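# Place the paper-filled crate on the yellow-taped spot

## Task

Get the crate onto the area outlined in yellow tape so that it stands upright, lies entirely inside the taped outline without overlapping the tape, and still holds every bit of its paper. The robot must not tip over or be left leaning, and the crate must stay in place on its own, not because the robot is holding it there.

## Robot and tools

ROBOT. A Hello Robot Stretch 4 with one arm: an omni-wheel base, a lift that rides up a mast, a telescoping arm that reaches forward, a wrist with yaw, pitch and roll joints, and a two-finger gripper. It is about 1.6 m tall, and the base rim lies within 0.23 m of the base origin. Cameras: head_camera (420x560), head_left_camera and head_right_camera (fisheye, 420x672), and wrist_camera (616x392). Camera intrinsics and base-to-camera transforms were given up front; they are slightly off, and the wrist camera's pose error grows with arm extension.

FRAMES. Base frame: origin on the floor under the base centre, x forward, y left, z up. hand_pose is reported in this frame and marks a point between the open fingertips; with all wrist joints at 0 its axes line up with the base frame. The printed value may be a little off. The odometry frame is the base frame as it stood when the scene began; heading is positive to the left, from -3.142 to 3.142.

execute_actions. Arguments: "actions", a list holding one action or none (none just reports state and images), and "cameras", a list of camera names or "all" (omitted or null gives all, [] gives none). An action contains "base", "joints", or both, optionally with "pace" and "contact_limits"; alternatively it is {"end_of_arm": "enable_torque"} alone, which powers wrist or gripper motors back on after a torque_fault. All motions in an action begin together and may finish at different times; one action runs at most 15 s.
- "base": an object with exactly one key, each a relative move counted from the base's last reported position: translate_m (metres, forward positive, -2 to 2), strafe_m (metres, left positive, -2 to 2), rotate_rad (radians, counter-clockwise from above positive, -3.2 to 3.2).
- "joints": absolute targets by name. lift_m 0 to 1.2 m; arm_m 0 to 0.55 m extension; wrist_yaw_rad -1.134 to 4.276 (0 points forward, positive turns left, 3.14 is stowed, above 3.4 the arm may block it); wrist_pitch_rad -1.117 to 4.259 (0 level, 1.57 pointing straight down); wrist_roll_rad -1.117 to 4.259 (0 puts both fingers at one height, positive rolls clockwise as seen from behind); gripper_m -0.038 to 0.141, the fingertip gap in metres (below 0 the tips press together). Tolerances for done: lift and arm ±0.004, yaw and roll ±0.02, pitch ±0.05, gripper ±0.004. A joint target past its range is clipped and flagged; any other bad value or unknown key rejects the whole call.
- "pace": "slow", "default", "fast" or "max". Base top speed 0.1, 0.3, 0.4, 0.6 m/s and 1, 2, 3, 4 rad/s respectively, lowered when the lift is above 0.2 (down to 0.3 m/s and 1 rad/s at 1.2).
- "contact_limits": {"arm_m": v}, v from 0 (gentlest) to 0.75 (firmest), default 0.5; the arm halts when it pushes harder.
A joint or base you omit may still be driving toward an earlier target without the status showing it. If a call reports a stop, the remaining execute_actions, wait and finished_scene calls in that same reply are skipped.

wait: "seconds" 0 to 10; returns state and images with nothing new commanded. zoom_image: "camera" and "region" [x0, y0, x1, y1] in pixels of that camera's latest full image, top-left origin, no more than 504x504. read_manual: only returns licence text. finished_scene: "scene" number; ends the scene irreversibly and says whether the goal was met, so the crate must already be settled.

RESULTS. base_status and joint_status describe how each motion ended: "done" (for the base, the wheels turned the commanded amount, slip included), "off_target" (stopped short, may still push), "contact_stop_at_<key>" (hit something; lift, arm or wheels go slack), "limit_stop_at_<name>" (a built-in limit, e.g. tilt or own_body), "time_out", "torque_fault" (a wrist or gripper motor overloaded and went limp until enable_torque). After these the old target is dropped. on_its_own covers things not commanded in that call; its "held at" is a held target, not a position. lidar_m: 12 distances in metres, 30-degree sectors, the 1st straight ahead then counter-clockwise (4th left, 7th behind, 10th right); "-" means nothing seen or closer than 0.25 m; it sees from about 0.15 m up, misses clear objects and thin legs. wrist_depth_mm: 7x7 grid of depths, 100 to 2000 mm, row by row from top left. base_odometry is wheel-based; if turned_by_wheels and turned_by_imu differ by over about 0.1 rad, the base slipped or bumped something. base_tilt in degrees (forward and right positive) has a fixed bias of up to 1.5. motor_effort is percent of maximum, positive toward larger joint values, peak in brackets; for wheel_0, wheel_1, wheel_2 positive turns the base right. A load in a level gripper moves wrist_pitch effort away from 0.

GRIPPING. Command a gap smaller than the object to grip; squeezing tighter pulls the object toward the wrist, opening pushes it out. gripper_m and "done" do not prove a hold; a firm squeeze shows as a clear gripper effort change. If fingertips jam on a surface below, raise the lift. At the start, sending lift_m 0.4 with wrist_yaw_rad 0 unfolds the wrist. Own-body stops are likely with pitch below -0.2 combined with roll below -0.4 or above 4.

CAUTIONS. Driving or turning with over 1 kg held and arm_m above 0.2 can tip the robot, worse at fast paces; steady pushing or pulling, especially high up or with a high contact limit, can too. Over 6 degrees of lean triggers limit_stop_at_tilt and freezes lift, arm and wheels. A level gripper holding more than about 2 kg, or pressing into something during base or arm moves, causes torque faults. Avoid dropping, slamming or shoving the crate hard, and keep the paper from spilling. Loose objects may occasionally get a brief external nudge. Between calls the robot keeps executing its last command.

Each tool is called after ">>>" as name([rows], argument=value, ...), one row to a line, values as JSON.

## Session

>>> execute_actions(actions=[])

Scene clock: 0.00 s.
base_odometry: x=+0.000 y=+0.000 heading=+0.000 (m, m, rad; odometry frame)
turned_by_wheels: +0.000 (rad since the last result)
turned_by_imu: +0.000 (rad since the last result)
base_tilt: forward=-0.8 right=+0.0 (deg)
lidar_m: 0.92 0.80 0.80 0.95 1.64 2.30 2.69 2.94 2.20 2.10 1.82 1.55
base_status: not commanded
joint_positions: lift_m=+0.200 arm_m=+0.002 wrist_yaw_rad=+3.174 wrist_pitch_rad=+0.018 wrist_roll_rad=+0.010 gripper_m=+0.057
joint_status: not commanded
motor_effort: lift_m=+18 arm_m=+0 wrist_yaw_rad=+0 wrist_pitch_rad=-4 wrist_roll_rad=-2 gripper_m=-5 wheel_0=+0 wheel_1=+0 wheel_2=+0 (%)
hand_pose: x=-0.1177 y=+0.0782 z=+0.3734 quat_wxyz=(-0.016, -0.009, +0.005, +1.000) (m; base frame)
wrist_depth_mm: - 135 - - - - 1983 / - 117 140 - - - 1983 / - 116 142 - - - 1983 / - 131 179 - - - 1921 / 132 - - - - - 1921 / 1576 1661 217 1808 1618 1863 1808 / 1042 1008 991 1042 189 1182 1160
pictures: head_camera, head_left_camera, head_right_camera, wrist_camera
camera_calibration (this result's frames):
wrist_camera: T_world_to_cam=[[0.00627902, 0.999639, 0.026122, -0.0976888], [-0.0194809, 0.0262398, -0.999466, 0.434165], [-0.999791, 0.00576679, 0.0196386, 0.099603], [0, 0, 0, 1]] pos_world=[0.108653, 0.0856868, 0.434528]
Images, in order (width x height): head_camera 420x560, head_left_camera 420x672, head_right_camera 420x672, wrist_camera 616x392.

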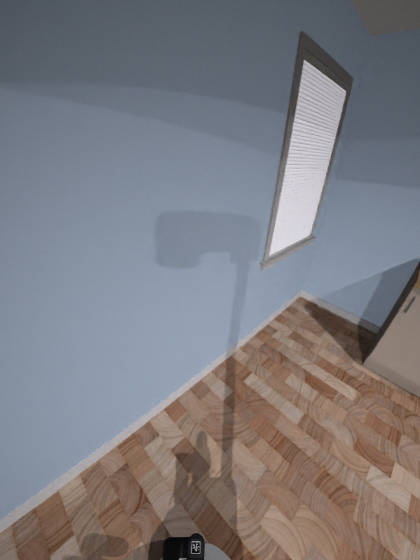

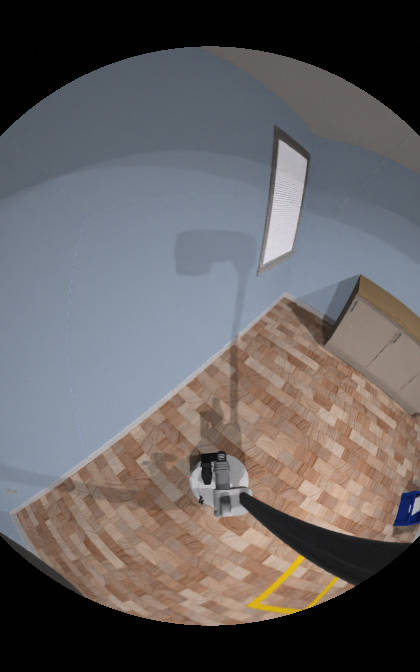

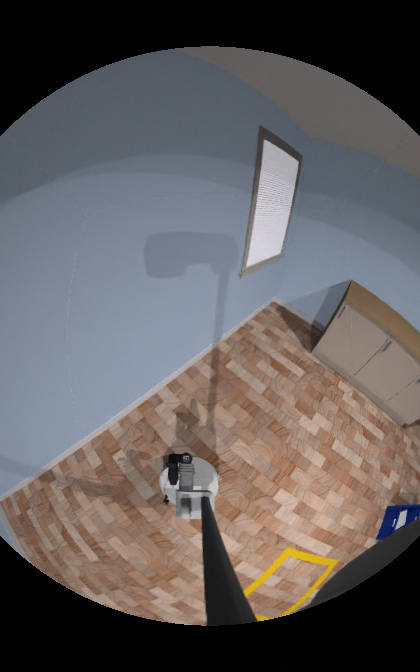

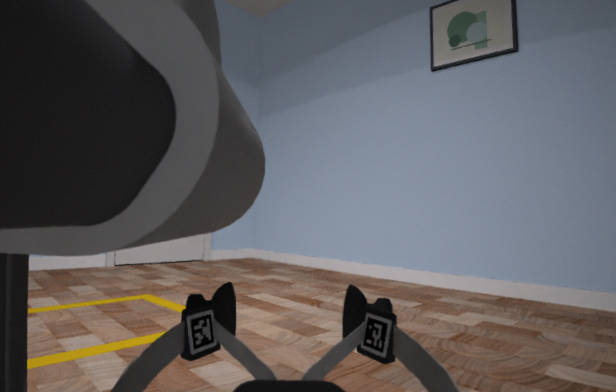

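>>> execute_actions([
  {"base":{"rotate_rad":-2.36},"joints":{"lift_m":0.45,"wrist_yaw_rad":0,"gripper_m":0.1}},
])

Scene clock: 2.87 s.
base_odometry: x=+0.000 y=+0.000 heading=-2.360 (m, m, rad; odometry frame)
turned_by_wheels: -2.360 (rad since the last result)
turned_by_imu: -2.328 (rad since the last result)
base_tilt: forward=-0.7 right=+0.1 (deg)
lidar_m: 2.18 2.19 1.90 1.82 1.14 0.84 0.80 0.81 1.15 2.30 2.38 3.06
base_status: done
joint_positions: lift_m=+0.450 arm_m=+0.002 wrist_yaw_rad=+0.000 wrist_pitch_rad=+0.018 wrist_roll_rad=+0.010 gripper_m=+0.100
joint_status: all done
motor_effort: lift_m=+21(23) arm_m=+0(0) wrist_yaw_rad=-2(5) wrist_pitch_rad=-4(4) wrist_roll_rad=-2(1) gripper_m=+1(5) wheel_0=+0(6) wheel_1=+0(2) wheel_2=-1(6) (%)
hand_pose: x=+0.4619 y=-0.0873 z=+0.6227 quat_wxyz=(+1.000, +0.005, +0.009, +0.000) (m; base frame)
wrist_depth_mm: - - - - - - - / - - - - - - - / - - - - - - - / - - - - - - - / - - - - - - - / - 1808 - - - - - / 1661 1499 1576 1618 917 1808 1808
pictures: head_camera, head_left_camera, head_right_camera, wrist_camera
camera_calibration (this result's frames):
wrist_camera: T_world_to_cam=[[-0.0378961, -0.99894, 0.0261234, -0.0965437], [0.0186277, -0.0268439, -0.999466, 0.676779], [0.999108, -0.0373892, 0.0196253, -0.251877], [0, 0, 0, 1]] pos_world=[0.235386, -0.0876915, 0.683883]
Images, in order (width x height): head_camera 420x560, head_left_camera 420x672, head_right_camera 420x672, wrist_camera 616x392.

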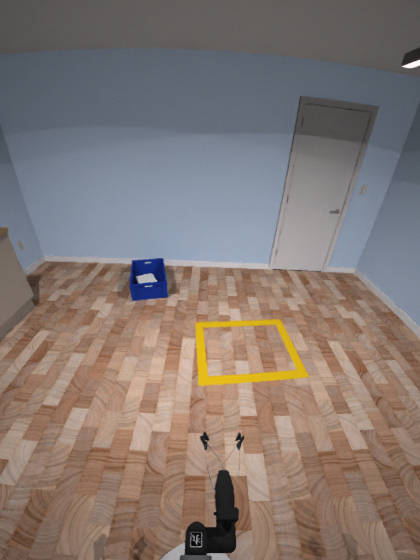

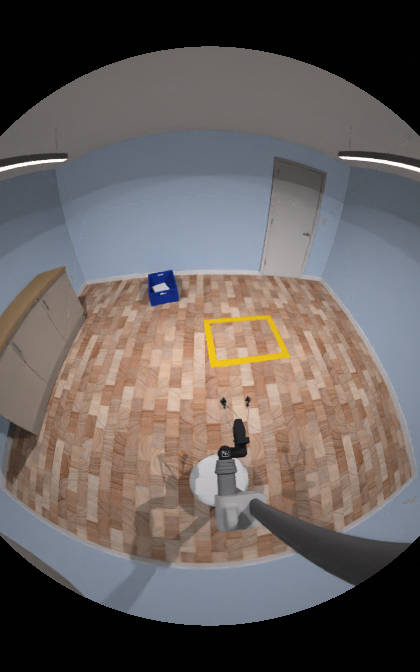

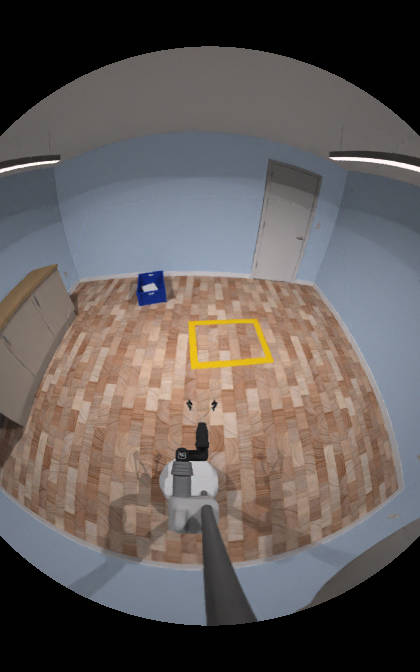

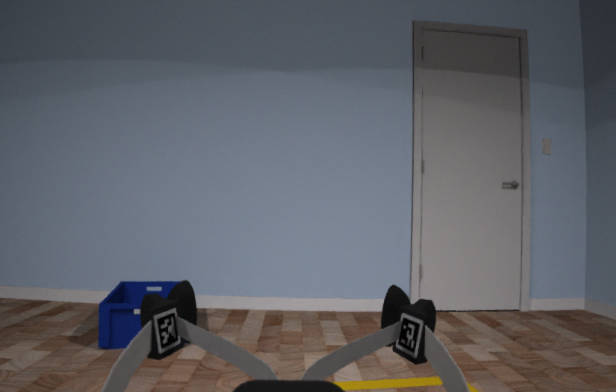

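>>> execute_actions([
  {"base":{"rotate_rad":0.065},"joints":{"wrist_pitch_rad":1.57}},
], cameras=[])

>>> execute_actions([
  {"base":{"translate_m":2.0},"pace":"max"},
], cameras=[])

>>> execute_actions([
  {"base":{"rotate_rad":1.6},"joints":{"arm_m":0.33}},
], cameras=["head_left_camera","wrist_camera"])

Scene clock: 5.03 s.
base_odometry: x=+0.000 y=+0.000 heading=-2.295 (m, m, rad; odometry frame)
turned_by_wheels: +0.065 (rad since the last result)
turned_by_imu: +0.063 (rad since the last result)
base_tilt: forward=-0.8 right=+0.1 (deg)
lidar_m: 2.18 2.20 1.84 1.79 1.09 0.82 0.79 0.86 1.24 2.29 2.43 3.01
base_status: done
joint_positions: lift_m=+0.450 arm_m=+0.002 wrist_yaw_rad=+0.000 wrist_pitch_rad=+1.570 wrist_roll_rad=+0.010 gripper_m=+0.100
joint_status: all done
motor_effort: lift_m=+21(21) arm_m=+0(0) wrist_yaw_rad=-1(0) wrist_pitch_rad=+3(5) wrist_roll_rad=-2(1) gripper_m=-1(3) wheel_0=-1(2) wheel_1=-1(1) wheel_2=+0(4) (%)
hand_pose: x=+0.1738 y=-0.0874 z=+0.3395 quat_wxyz=(+0.708, +0.004, +0.707, -0.004) (m; base frame)
wrist_depth_mm: 569 574 574 580 585 597 603 / 559 564 569 580 580 591 591 / 554 559 564 569 574 580 591 / 549 559 559 569 569 574 585 / 549 544 362 554 569 569 580 / 345 334 340 343 382 564 574 / 330 332 336 342 271 559 569
pictures: none
No camera images: the call's "cameras" was empty. Leave "cameras" out to get every camera's image.

Scene clock: 10.40 s.
base_odometry: x=-1.325 y=-1.498 heading=-2.295 (m, m, rad; odometry frame)
turned_by_wheels: +0.000 (rad since the last result)
turned_by_imu: -0.003 (rad since the last result)
base_tilt: forward=-0.8 right=-0.1 (deg)
lidar_m: 0.93 0.47 0.34 0.53 1.77 2.87 2.80 2.98 2.49 2.43 1.26 0.96
base_status: done
joint_positions: lift_m=+0.450 arm_m=+0.002 wrist_yaw_rad=+0.000 wrist_pitch_rad=+1.570 wrist_roll_rad=+0.010 gripper_m=+0.100
joint_status: not commanded
motor_effort: lift_m=+18(21) arm_m=+0(0) wrist_yaw_rad=+0(0) wrist_pitch_rad=+1(3) wrist_roll_rad=-2(1) gripper_m=-3(4) wheel_0=+0(6) wheel_1=+0(3) wheel_2=+0(14) (%)
hand_pose: x=+0.1736 y=-0.0874 z=+0.3397 quat_wxyz=(+0.707, +0.004, +0.707, -0.004) (m; base frame)
wrist_depth_mm: 559 569 574 585 591 597 603 / 554 564 574 574 580 597 597 / 554 559 564 569 580 585 585 / 549 554 564 564 569 580 585 / 544 549 364 564 569 569 580 / 345 336 340 343 379 564 574 / 332 332 336 340 271 564 569
pictures: none
No camera images: the call's "cameras" was empty. Leave "cameras" out to get every camera's image.

Scene clock: 12.50 s.
base_odometry: x=-1.325 y=-1.498 heading=-0.695 (m, m, rad; odometry frame)
turned_by_wheels: +1.600 (rad since the last result)
turned_by_imu: +1.576 (rad since the last result)
base_tilt: forward=-0.9 right=+0.1 (deg)
lidar_m: 0.60 1.80 2.85 2.81 3.00 2.47 2.41 1.24 0.94 0.93 0.47 0.33
base_status: done
joint_positions: lift_m=+0.450 arm_m=+0.329 wrist_yaw_rad=+0.000 wrist_pitch_rad=+1.570 wrist_roll_rad=+0.010 gripper_m=+0.100
joint_status: all done
motor_effort: lift_m=+19(19) arm_m=+8(9) wrist_yaw_rad=-1(0) wrist_pitch_rad=+3(3) wrist_roll_rad=-2(2) gripper_m=-4(0) wheel_0=+0(9) wheel_1=+0(2) wheel_2=-1(10) (%)
hand_pose: x=+0.4998 y=-0.0874 z=+0.3397 quat_wxyz=(+0.707, +0.004, +0.707, -0.004) (m; base frame)
wrist_depth_mm: 564 569 574 580 585 591 597 / 559 569 569 574 373 375 392 / 554 559 564 569 539 574 504 / 549 554 559 564 564 469 473 / 549 549 554 554 492 462 466 / 544 539 549 559 340 459 462 / 539 539 544 549 267 539 564
pictures: head_left_camera, wrist_camera
camera_calibration (this result's frames):
wrist_camera: T_world_to_cam=[[0.0256374, -0.99892, 0.038746, -0.123853], [-0.998908, -0.0271129, -0.0380486, 0.575099], [0.039058, -0.0377282, -0.998524, 0.541467], [0, 0, 0, 1]] pos_world=[0.556498, -0.0876981, 0.567348]
Images, in order (width x height): head_left_camera 420x672, wrist_camera 616x392.

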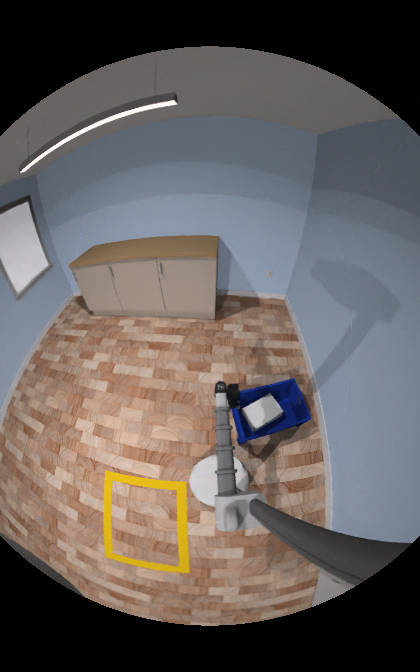

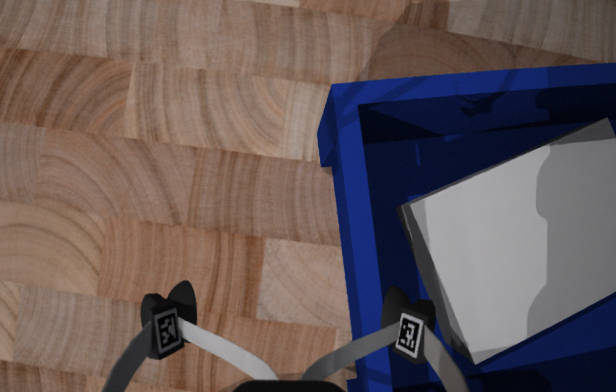

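>>> execute_actions([
  {"base":{"strafe_m":-0.065},"joints":{"arm_m":0.3}},
], cameras=[])

>>> execute_actions([
  {"joints":{"lift_m":0.305}},
], cameras=["wrist_camera"])

>>> execute_actions([
  {"joints":{"gripper_m":-0.02}},
], cameras=["wrist_camera"])

>>> execute_actions([
  {"base":{"strafe_m":0.12},"pace":"slow"},
], cameras=[])

>>> execute_actions([
  {"base":{"rotate_rad":0.7},"joints":{"arm_m":0.36},"pace":"slow"},
], cameras=["head_left_camera","wrist_camera"])

Scene clock: 14.60 s.
base_odometry: x=-1.367 y=-1.548 heading=-0.695 (m, m, rad; odometry frame)
turned_by_wheels: +0.000 (rad since the last result)
turned_by_imu: -0.001 (rad since the last result)
base_tilt: forward=-0.9 right=+0.0 (deg)
lidar_m: 0.43 1.80 2.93 2.87 3.08 2.47 2.43 1.16 0.90 0.87 0.45 0.32
base_status: done
joint_positions: lift_m=+0.450 arm_m=+0.301 wrist_yaw_rad=+0.000 wrist_pitch_rad=+1.570 wrist_roll_rad=+0.010 gripper_m=+0.100
joint_status: all done
motor_effort: lift_m=+19(19) arm_m=-8(8) wrist_yaw_rad=+0(0) wrist_pitch_rad=+3(3) wrist_roll_rad=-1(2) gripper_m=-1(1) wheel_0=+0(5) wheel_1=+0(9) wheel_2=-1(2) (%)
hand_pose: x=+0.4726 y=-0.0874 z=+0.3397 quat_wxyz=(+0.707, +0.004, +0.707, -0.004) (m; base frame)
wrist_depth_mm: 564 569 574 580 585 477 480 / 554 564 574 362 418 455 480 / 554 559 564 564 569 469 473 / 549 554 564 559 462 466 469 / 544 549 554 564 459 462 466 / 539 539 549 549 452 459 564 / 535 539 544 336 345 517 488
pictures: none
No camera images: the call's "cameras" was empty. Leave "cameras" out to get every camera's image.

Scene clock: 16.27 s.
base_odometry: x=-1.367 y=-1.548 heading=-0.695 (m, m, rad; odometry frame)
turned_by_wheels: +0.000 (rad since the last result)
turned_by_imu: +0.000 (rad since the last result)
base_tilt: forward=-0.8 right=+0.1 (deg)
lidar_m: 0.68 1.79 2.90 2.86 3.07 2.48 2.43 1.17 0.89 0.86 0.45 0.30
base_status: not commanded
joint_positions: lift_m=+0.305 arm_m=+0.301 wrist_yaw_rad=+0.000 wrist_pitch_rad=+1.570 wrist_roll_rad=+0.010 gripper_m=+0.100
joint_status: all done
motor_effort: lift_m=+16(17) arm_m=-8(8) wrist_yaw_rad=+0(0) wrist_pitch_rad=+3(3) wrist_roll_rad=-1(1) gripper_m=-3(1) wheel_0=+1(0) wheel_1=+0(0) wheel_2=-1(1) (%)
hand_pose: x=+0.4726 y=-0.0874 z=+0.1949 quat_wxyz=(+0.707, +0.004, +0.707, -0.004) (m; base frame)
wrist_depth_mm: 418 418 427 256 294 309 329 / 415 418 421 340 418 430 397 / 413 415 421 418 427 320 324 / 404 410 415 198 324 319 320 / 402 404 413 413 415 315 315 / 402 402 407 195 334 314 314 / 397 399 404 193 301 310 364
pictures: wrist_camera
camera_calibration (this result's frames):
wrist_camera: T_world_to_cam=[[0.0254452, -0.998925, 0.0387425, -0.117456], [-0.998919, -0.0269154, -0.0379112, 0.542497], [0.0389132, -0.037736, -0.99853, 0.398007], [0, 0, 0, 1]] pos_world=[0.529411, -0.0877094, 0.42254]
Images, in order (width x height): wrist_camera 616x392.

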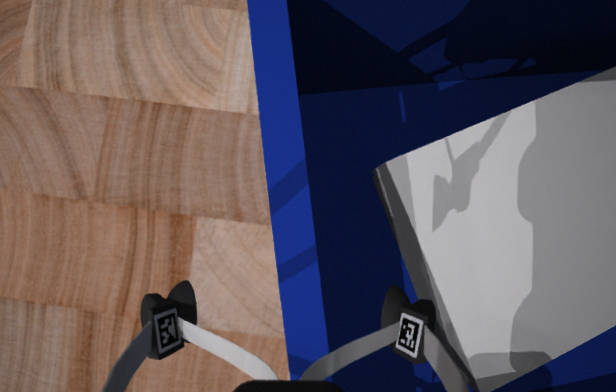

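Scene clock: 18.20 s.
base_odometry: x=-1.367 y=-1.548 heading=-0.696 (m, m, rad; odometry frame)
turned_by_wheels: -0.001 (rad since the last result)
turned_by_imu: -0.001 (rad since the last result)
base_tilt: forward=-0.7 right=+0.2 (deg)
lidar_m: 0.67 1.80 2.92 2.87 3.07 2.46 2.43 1.15 0.88 0.87 0.45 0.29
base_status: not commanded
joint_positions: lift_m=+0.304 arm_m=+0.301 wrist_yaw_rad=+0.005 wrist_pitch_rad=+1.565 wrist_roll_rad=+0.008 gripper_m=-0.019
joint_status: all done
on_its_own: wrist_yaw_rad is at rest, and its effort (-15) is outside its rest range (-13 to +13)
motor_effort: lift_m=+29(29) arm_m=-8(8) wrist_yaw_rad=-15(14) wrist_pitch_rad=+17(24) wrist_roll_rad=+7(7) gripper_m=-28(26) wheel_0=-4(4) wheel_1=-2(2) wheel_2=-3(3) (%)
hand_pose: x=+0.4746 y=-0.0874 z=+0.1939 quat_wxyz=(+0.709, +0.001, +0.705, -0.001) (m; base frame)
wrist_depth_mm: 410 413 415 259 297 310 330 / 407 410 415 364 418 421 397 / 404 410 413 410 415 312 317 / 402 407 407 407 317 310 312 / 397 399 404 190 407 309 310 / 394 397 397 194 407 306 307 / 392 392 174 186 175 304 309
pictures: wrist_camera
camera_calibration (this result's frames):
wrist_camera: T_world_to_cam=[[0.032856, -0.998703, 0.0388893, -0.120981], [-0.998476, -0.0345253, -0.0430626, 0.544496], [0.0443494, -0.0374152, -0.998315, 0.394291], [0, 0, 0, 1]] pos_world=[0.530154, -0.0872723, 0.421779]
Images, in order (width x height): wrist_camera 616x392.

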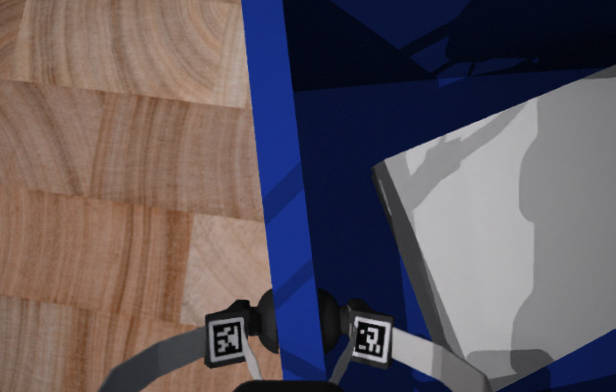

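Scene clock: 20.53 s.
base_odometry: x=-1.290 y=-1.456 heading=-0.697 (m, m, rad; odometry frame)
turned_by_wheels: -0.001 (rad since the last result)
turned_by_imu: -0.003 (rad since the last result)
base_tilt: forward=-0.7 right=+0.1 (deg)
lidar_m: 0.38 1.81 2.79 2.74 2.94 2.48 2.42 1.31 1.01 0.98 0.42 0.28
base_status: done
joint_positions: lift_m=+0.304 arm_m=+0.301 wrist_yaw_rad=+0.003 wrist_pitch_rad=+1.567 wrist_roll_rad=+0.008 gripper_m=-0.019
joint_status: not commanded
motor_effort: lift_m=+30(30) arm_m=-8(8) wrist_yaw_rad=-8(16) wrist_pitch_rad=+10(19) wrist_roll_rad=+4(6) gripper_m=-29(30) wheel_0=-8(13) wheel_1=-2(1) wheel_2=-6(5) (%)
hand_pose: x=+0.4736 y=-0.0874 z=+0.1938 quat_wxyz=(+0.708, +0.002, +0.706, -0.002) (m; base frame)
wrist_depth_mm: 407 410 413 241 283 287 297 / 404 407 413 194 402 413 413 / 402 407 410 192 418 314 314 / 402 402 410 407 329 310 314 / 397 402 402 407 407 309 312 / 392 399 402 193 404 306 309 / 394 392 179 186 174 304 307
pictures: none
No camera images: the call's "cameras" was empty. Leave "cameras" out to get every camera's image.

Scene clock: 22.50 s.
base_odometry: x=-1.290 y=-1.456 heading=+0.001 (m, m, rad; odometry frame)
turned_by_wheels: +0.699 (rad since the last result)
turned_by_imu: +0.683 (rad since the last result)
base_tilt: forward=-0.9 right=+0.1 (deg)
lidar_m: 0.34 2.75 2.75 2.78 2.42 2.00 1.16 0.99 0.98 0.48 0.33 0.31
base_status: done
joint_positions: lift_m=+0.304 arm_m=+0.358 wrist_yaw_rad=-0.010 wrist_pitch_rad=+1.578 wrist_roll_rad=+0.017 gripper_m=-0.019
joint_status: all done
on_its_own: wrist_yaw_rad is at rest, and its effort (+28) is outside its rest range (-13 to +13); wrist_roll_rad is at rest, and its effort (-21) is outside its rest range (-13 to +13)
motor_effort: lift_m=+27(30) arm_m=+10(13) wrist_yaw_rad=+28(29) wrist_pitch_rad=-21(27) wrist_roll_rad=-21(21) gripper_m=-25(27) wheel_0=-7(22) wheel_1=-3(12) wheel_2=-8(18) (%)
hand_pose: x=+0.5260 y=-0.0874 z=+0.1940 quat_wxyz=(+0.704, +0.010, +0.710, -0.010) (m; base frame)
wrist_depth_mm: 410 410 415 418 421 201 202 / 404 410 413 418 349 239 224 / 404 410 413 415 197 342 281 / 402 404 410 413 195 418 368 / 397 404 404 404 394 310 421 / 397 399 200 190 330 309 312 / 394 151 192 189 172 307 309
pictures: head_left_camera, wrist_camera
camera_calibration (this result's frames):
wrist_camera: T_world_to_cam=[[0.00911442, -0.999214, 0.0385757, -0.110157], [-0.999516, -0.0102513, -0.0293775, 0.595895], [0.0297499, -0.0382893, -0.998824, 0.399868], [0, 0, 0, 1]] pos_world=[0.584714, -0.0886507, 0.421153]
Images, in order (width x height): head_left_camera 420x672, wrist_camera 616x392.

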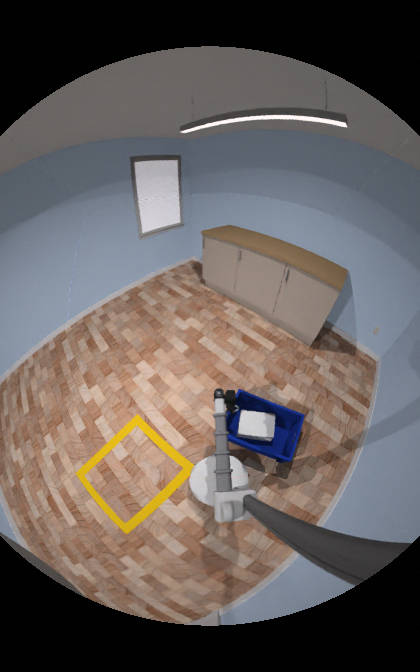

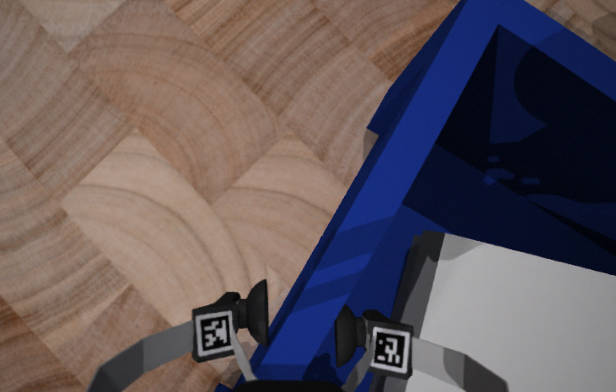

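Nearly the same situation as before.

>>> execute_actions([
  {"base":{"strafe_m":0.22},"pace":"slow"},
], cameras=[])

>>> execute_actions([
  {"base":{"rotate_rad":0.92},"joints":{"arm_m":0.3},"pace":"slow"},
], cameras=["head_left_camera","wrist_camera"])

Scene clock: 26.30 s.
base_odometry: x=-1.290 y=-1.236 heading=-0.001 (m, m, rad; odometry frame)
turned_by_wheels: -0.002 (rad since the last result)
turned_by_imu: -0.007 (rad since the last result)
base_tilt: forward=-0.8 right=+0.2 (deg)
lidar_m: 0.33 2.59 2.60 2.65 2.27 2.26 1.34 1.14 1.15 1.34 0.41 0.37
base_status: done
joint_positions: lift_m=+0.304 arm_m=+0.358 wrist_yaw_rad=-0.006 wrist_pitch_rad=+1.575 wrist_roll_rad=+0.015 gripper_m=-0.019
joint_status: not commanded
on_its_own: wrist_yaw_rad is at rest, and its effort (+19) is outside its rest range (-13 to +13); wrist_roll_rad is at rest, and its effort (-14) is outside its rest range (-13 to +13)
motor_effort: lift_m=+27(27) arm_m=+9(10) wrist_yaw_rad=+19(28) wrist_pitch_rad=-13(25) wrist_roll_rad=-14(21) gripper_m=-25(30) wheel_0=-14(20) wheel_1=-3(1) wheel_2=-11(14) (%)
hand_pose: x=+0.5274 y=-0.0874 z=+0.1940 quat_wxyz=(+0.705, +0.007, +0.709, -0.007) (m; base frame)
wrist_depth_mm: 410 410 418 421 220 233 213 / 407 407 413 418 209 300 272 / 399 407 413 415 415 421 370 / 399 404 407 410 410 314 315 / 397 402 404 212 410 312 317 / 394 399 399 191 334 309 312 / 392 394 178 189 174 307 310
pictures: none
No camera images: the call's "cameras" was empty. Leave "cameras" out to get every camera's image.

Scene clock: 28.50 s.
base_odometry: x=-1.290 y=-1.236 heading=+0.917 (m, m, rad; odometry frame)
turned_by_wheels: +0.918 (rad since the last result)
turned_by_imu: +0.898 (rad since the last result)
base_tilt: forward=-0.7 right=+0.2 (deg)
lidar_m: 0.29 2.80 2.31 2.25 1.44 1.15 1.14 1.25 1.90 0.36 0.26 0.25
base_status: done
joint_positions: lift_m=+0.304 arm_m=+0.301 wrist_yaw_rad=-0.010 wrist_pitch_rad=+1.579 wrist_roll_rad=+0.017 gripper_m=-0.019
joint_status: all done
on_its_own: wrist_yaw_rad is at rest, and its effort (+31) is outside its rest range (-13 to +13); wrist_pitch_rad is at rest, and its effort (-24) is outside its rest range (-23 to +23); wrist_roll_rad is at rest, and its effort (-21) is outside its rest range (-13 to +13)
motor_effort: lift_m=+27(28) arm_m=-6(7) wrist_yaw_rad=+31(30) wrist_pitch_rad=-24(26) wrist_roll_rad=-21(22) gripper_m=-28(27) wheel_0=-9(21) wheel_1=-4(11) wheel_2=-10(16) (%)
hand_pose: x=+0.4685 y=-0.0874 z=+0.1940 quat_wxyz=(+0.704, +0.010, +0.710, -0.010) (m; base frame)
wrist_depth_mm: 407 413 415 418 427 201 202 / 404 407 415 415 421 225 222 / 404 404 410 415 211 330 277 / 402 404 404 413 195 418 357 / 397 402 407 410 387 312 421 / 394 397 200 191 329 309 310 / 394 157 193 189 172 307 310
pictures: head_left_camera, wrist_camera
camera_calibration (this result's frames):
wrist_camera: T_world_to_cam=[[0.00842054, -0.999221, 0.0385594, -0.109301], [-0.999552, -0.00951838, -0.028377, 0.538294], [0.0287219, -0.0383032, -0.998853, 0.402079], [0, 0, 0, 1]] pos_world=[0.527425, -0.0886912, 0.421108]
Images, in order (width x height): head_left_camera 420x672, wrist_camera 616x392.

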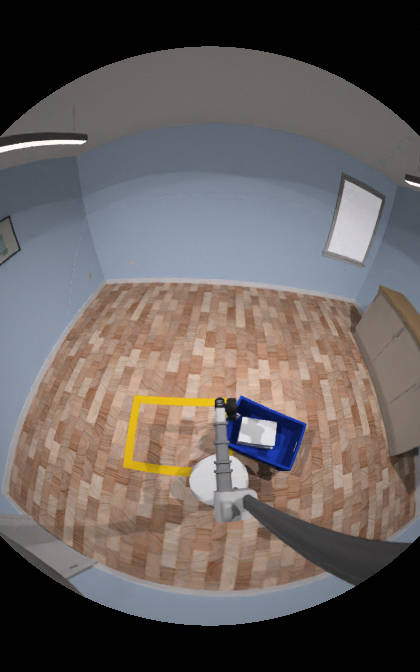

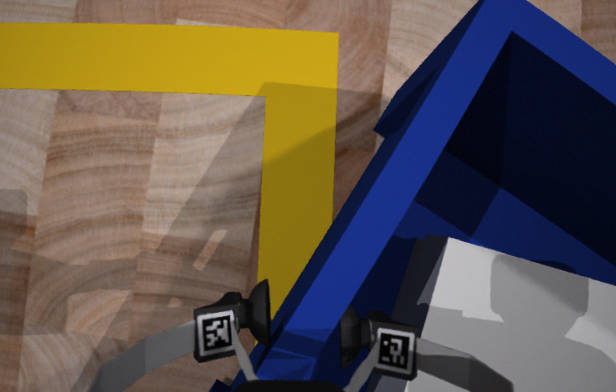

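>>> execute_actions([
  {"base":{"translate_m":-0.1},"pace":"slow"},
], cameras=[])

>>> execute_actions([
  {"base":{"strafe_m":0.735},"pace":"slow"},
], cameras=[])

>>> execute_actions([
  {"joints":{"gripper_m":0.07}},
])

Scene clock: 31.17 s.
base_odometry: x=-1.351 y=-1.316 heading=+0.917 (m, m, rad; odometry frame)
turned_by_wheels: +0.000 (rad since the last result)
turned_by_imu: +0.000 (rad since the last result)
base_tilt: forward=-0.9 right=-0.1 (deg)
lidar_m: 0.27 2.91 2.31 2.27 1.34 1.06 1.04 1.16 1.74 0.57 0.33 0.30
base_status: done
joint_positions: lift_m=+0.304 arm_m=+0.301 wrist_yaw_rad=-0.002 wrist_pitch_rad=+1.564 wrist_roll_rad=+0.015 gripper_m=-0.019
joint_status: not commanded
on_its_own: wrist_roll_rad is at rest, and its effort (-16) is outside its rest range (-13 to +13)
motor_effort: lift_m=+27(27) arm_m=-5(6) wrist_yaw_rad=+7(30) wrist_pitch_rad=+20(24) wrist_roll_rad=-16(21) gripper_m=-26(25) wheel_0=+2(11) wheel_1=-2(5) wheel_2=+4(7) (%)
hand_pose: x=+0.4737 y=-0.0874 z=+0.1940 quat_wxyz=(+0.710, +0.006, +0.705, -0.006) (m; base frame)
wrist_depth_mm: 415 421 421 427 214 223 206 / 415 415 421 421 287 281 253 / 407 413 415 418 418 394 332 / 404 407 413 413 413 418 424 / 402 404 410 212 413 309 312 / 397 402 202 191 330 307 310 / 394 154 189 190 174 304 307
pictures: none
No camera images: the call's "cameras" was empty. Leave "cameras" out to get every camera's image.

Scene clock: 39.67 s.
base_odometry: x=-1.934 y=-0.868 heading=+0.915 (m, m, rad; odometry frame)
turned_by_wheels: -0.002 (rad since the last result)
turned_by_imu: -0.013 (rad since the last result)
base_tilt: forward=-0.8 right=+0.2 (deg)
lidar_m: 0.36 1.97 1.55 1.54 1.21 0.95 0.96 1.03 1.57 2.57 0.42 0.29
base_status: done
joint_positions: lift_m=+0.304 arm_m=+0.301 wrist_yaw_rad=+0.000 wrist_pitch_rad=+1.571 wrist_roll_rad=+0.010 gripper_m=-0.019
joint_status: not commanded
motor_effort: lift_m=+27(27) arm_m=-5(5) wrist_yaw_rad=+0(17) wrist_pitch_rad=+0(20) wrist_roll_rad=-1(15) gripper_m=-26(26) wheel_0=-14(21) wheel_1=-3(2) wheel_2=-8(13) (%)
hand_pose: x=+0.4719 y=-0.0874 z=+0.1940 quat_wxyz=(+0.707, +0.004, +0.707, -0.004) (m; base frame)
wrist_depth_mm: 410 410 418 421 272 256 247 / 407 410 413 197 375 347 329 / 404 407 413 413 418 424 424 / 399 407 410 410 410 314 315 / 397 402 404 192 413 312 314 / 394 399 402 192 349 310 312 / 392 394 174 189 171 306 309
pictures: none
No camera images: the call's "cameras" was empty. Leave "cameras" out to get every camera's image.

Scene clock: 41.30 s.
base_odometry: x=-1.934 y=-0.868 heading=+0.917 (m, m, rad; odometry frame)
turned_by_wheels: +0.002 (rad since the last result)
turned_by_imu: +0.001 (rad since the last result)
base_tilt: forward=-0.7 right=+0.1 (deg)
lidar_m: 0.38 1.96 1.57 1.52 1.20 0.95 0.95 1.05 1.58 2.56 0.43 0.28
base_status: not commanded
joint_positions: lift_m=+0.305 arm_m=+0.301 wrist_yaw_rad=+0.000 wrist_pitch_rad=+1.571 wrist_roll_rad=+0.011 gripper_m=+0.070
joint_status: all done
motor_effort: lift_m=+19(27) arm_m=-6(6) wrist_yaw_rad=+2(7) wrist_pitch_rad=+0(10) wrist_roll_rad=-3(3) gripper_m=-4(21) wheel_0=-2(13) wheel_1=-1(3) wheel_2=-2(8) (%)
hand_pose: x=+0.4719 y=-0.0874 z=+0.1947 quat_wxyz=(+0.707, +0.004, +0.707, -0.004) (m; base frame)
wrist_depth_mm: 415 418 424 427 258 250 239 / 413 418 421 424 349 336 317 / 413 415 421 421 421 430 430 / 407 413 415 418 421 319 320 / 404 407 407 197 415 315 317 / 399 402 407 410 332 312 314 / 397 399 402 193 193 309 312
pictures: head_camera, head_left_camera, head_right_camera, wrist_camera
camera_calibration (this result's frames):
wrist_camera: T_world_to_cam=[[0.0246684, -0.998945, 0.0387228, -0.117061], [-0.998969, -0.0261085, -0.0371372, 0.541697], [0.038109, -0.0377668, -0.99856, 0.398206], [0, 0, 0, 1]] pos_world=[0.528851, -0.0877555, 0.422282]
Images, in order (width x height): head_camera 420x560, head_left_camera 420x672, head_right_camera 420x672, wrist_camera 616x392.

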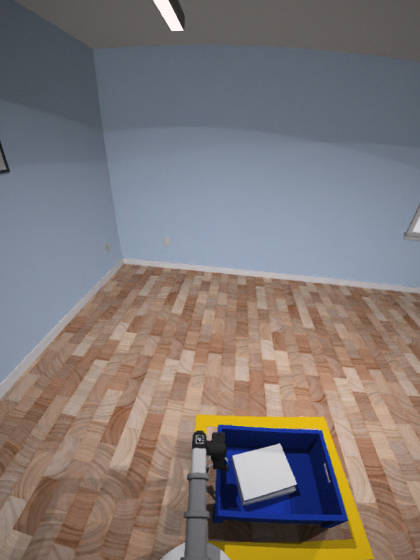

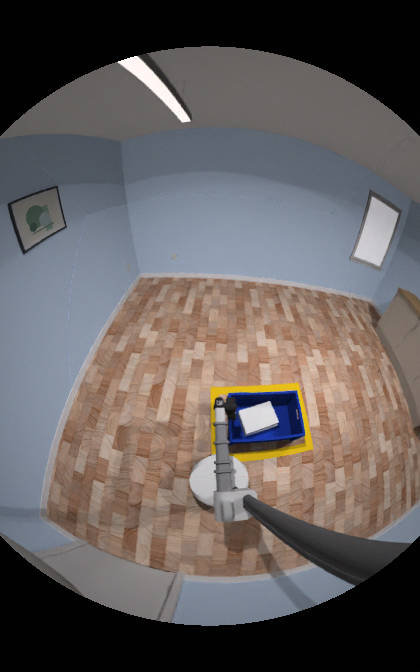

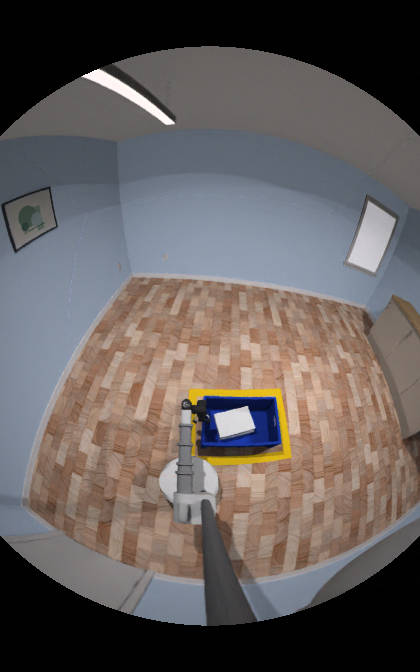

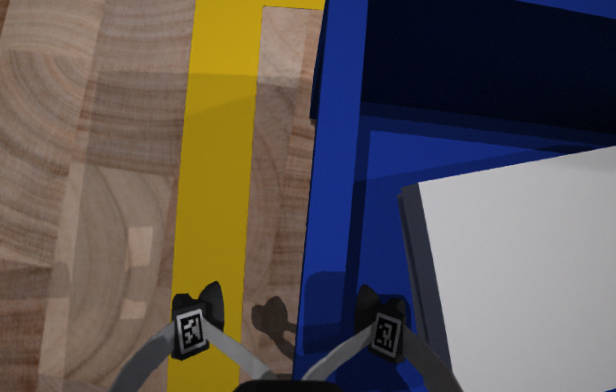

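>>> execute_actions([
  {"joints":{"lift_m":0.42}},
], cameras=[])

>>> finished_scene(scene=2)

Scene clock: 43.30 s.
base_odometry: x=-1.934 y=-0.868 heading=+0.917 (m, m, rad; odometry frame)
turned_by_wheels: +0.000 (rad since the last result)
turned_by_imu: -0.001 (rad since the last result)
base_tilt: forward=-0.8 right=+0.1 (deg)
lidar_m: 0.38 1.97 1.57 1.55 1.22 0.93 0.96 1.04 1.57 2.56 0.45 0.31
base_status: not commanded
joint_positions: lift_m=+0.420 arm_m=+0.301 wrist_yaw_rad=+0.000 wrist_pitch_rad=+1.571 wrist_roll_rad=+0.011 gripper_m=+0.070
joint_status: all done
motor_effort: lift_m=+21(24) arm_m=-6(6) wrist_yaw_rad=+0(1) wrist_pitch_rad=+1(1) wrist_roll_rad=-2(3) gripper_m=-2(5) wheel_0=-3(3) wheel_1=-2(1) wheel_2=-2(2) (%)
hand_pose: x=+0.4720 y=-0.0874 z=+0.3095 quat_wxyz=(+0.707, +0.004, +0.707, -0.004) (m; base frame)
wrist_depth_mm: 530 539 539 549 554 559 564 / 530 530 539 539 362 342 342 / 525 525 535 539 544 535 455 / 521 521 530 535 535 436 439 / 517 521 525 530 430 430 436 / 508 517 521 521 424 427 433 / 504 508 512 306 192 427 525
pictures: none
No camera images: the call's "cameras" was empty. Leave "cameras" out to get every camera's image.

The scene is finished: the task was done.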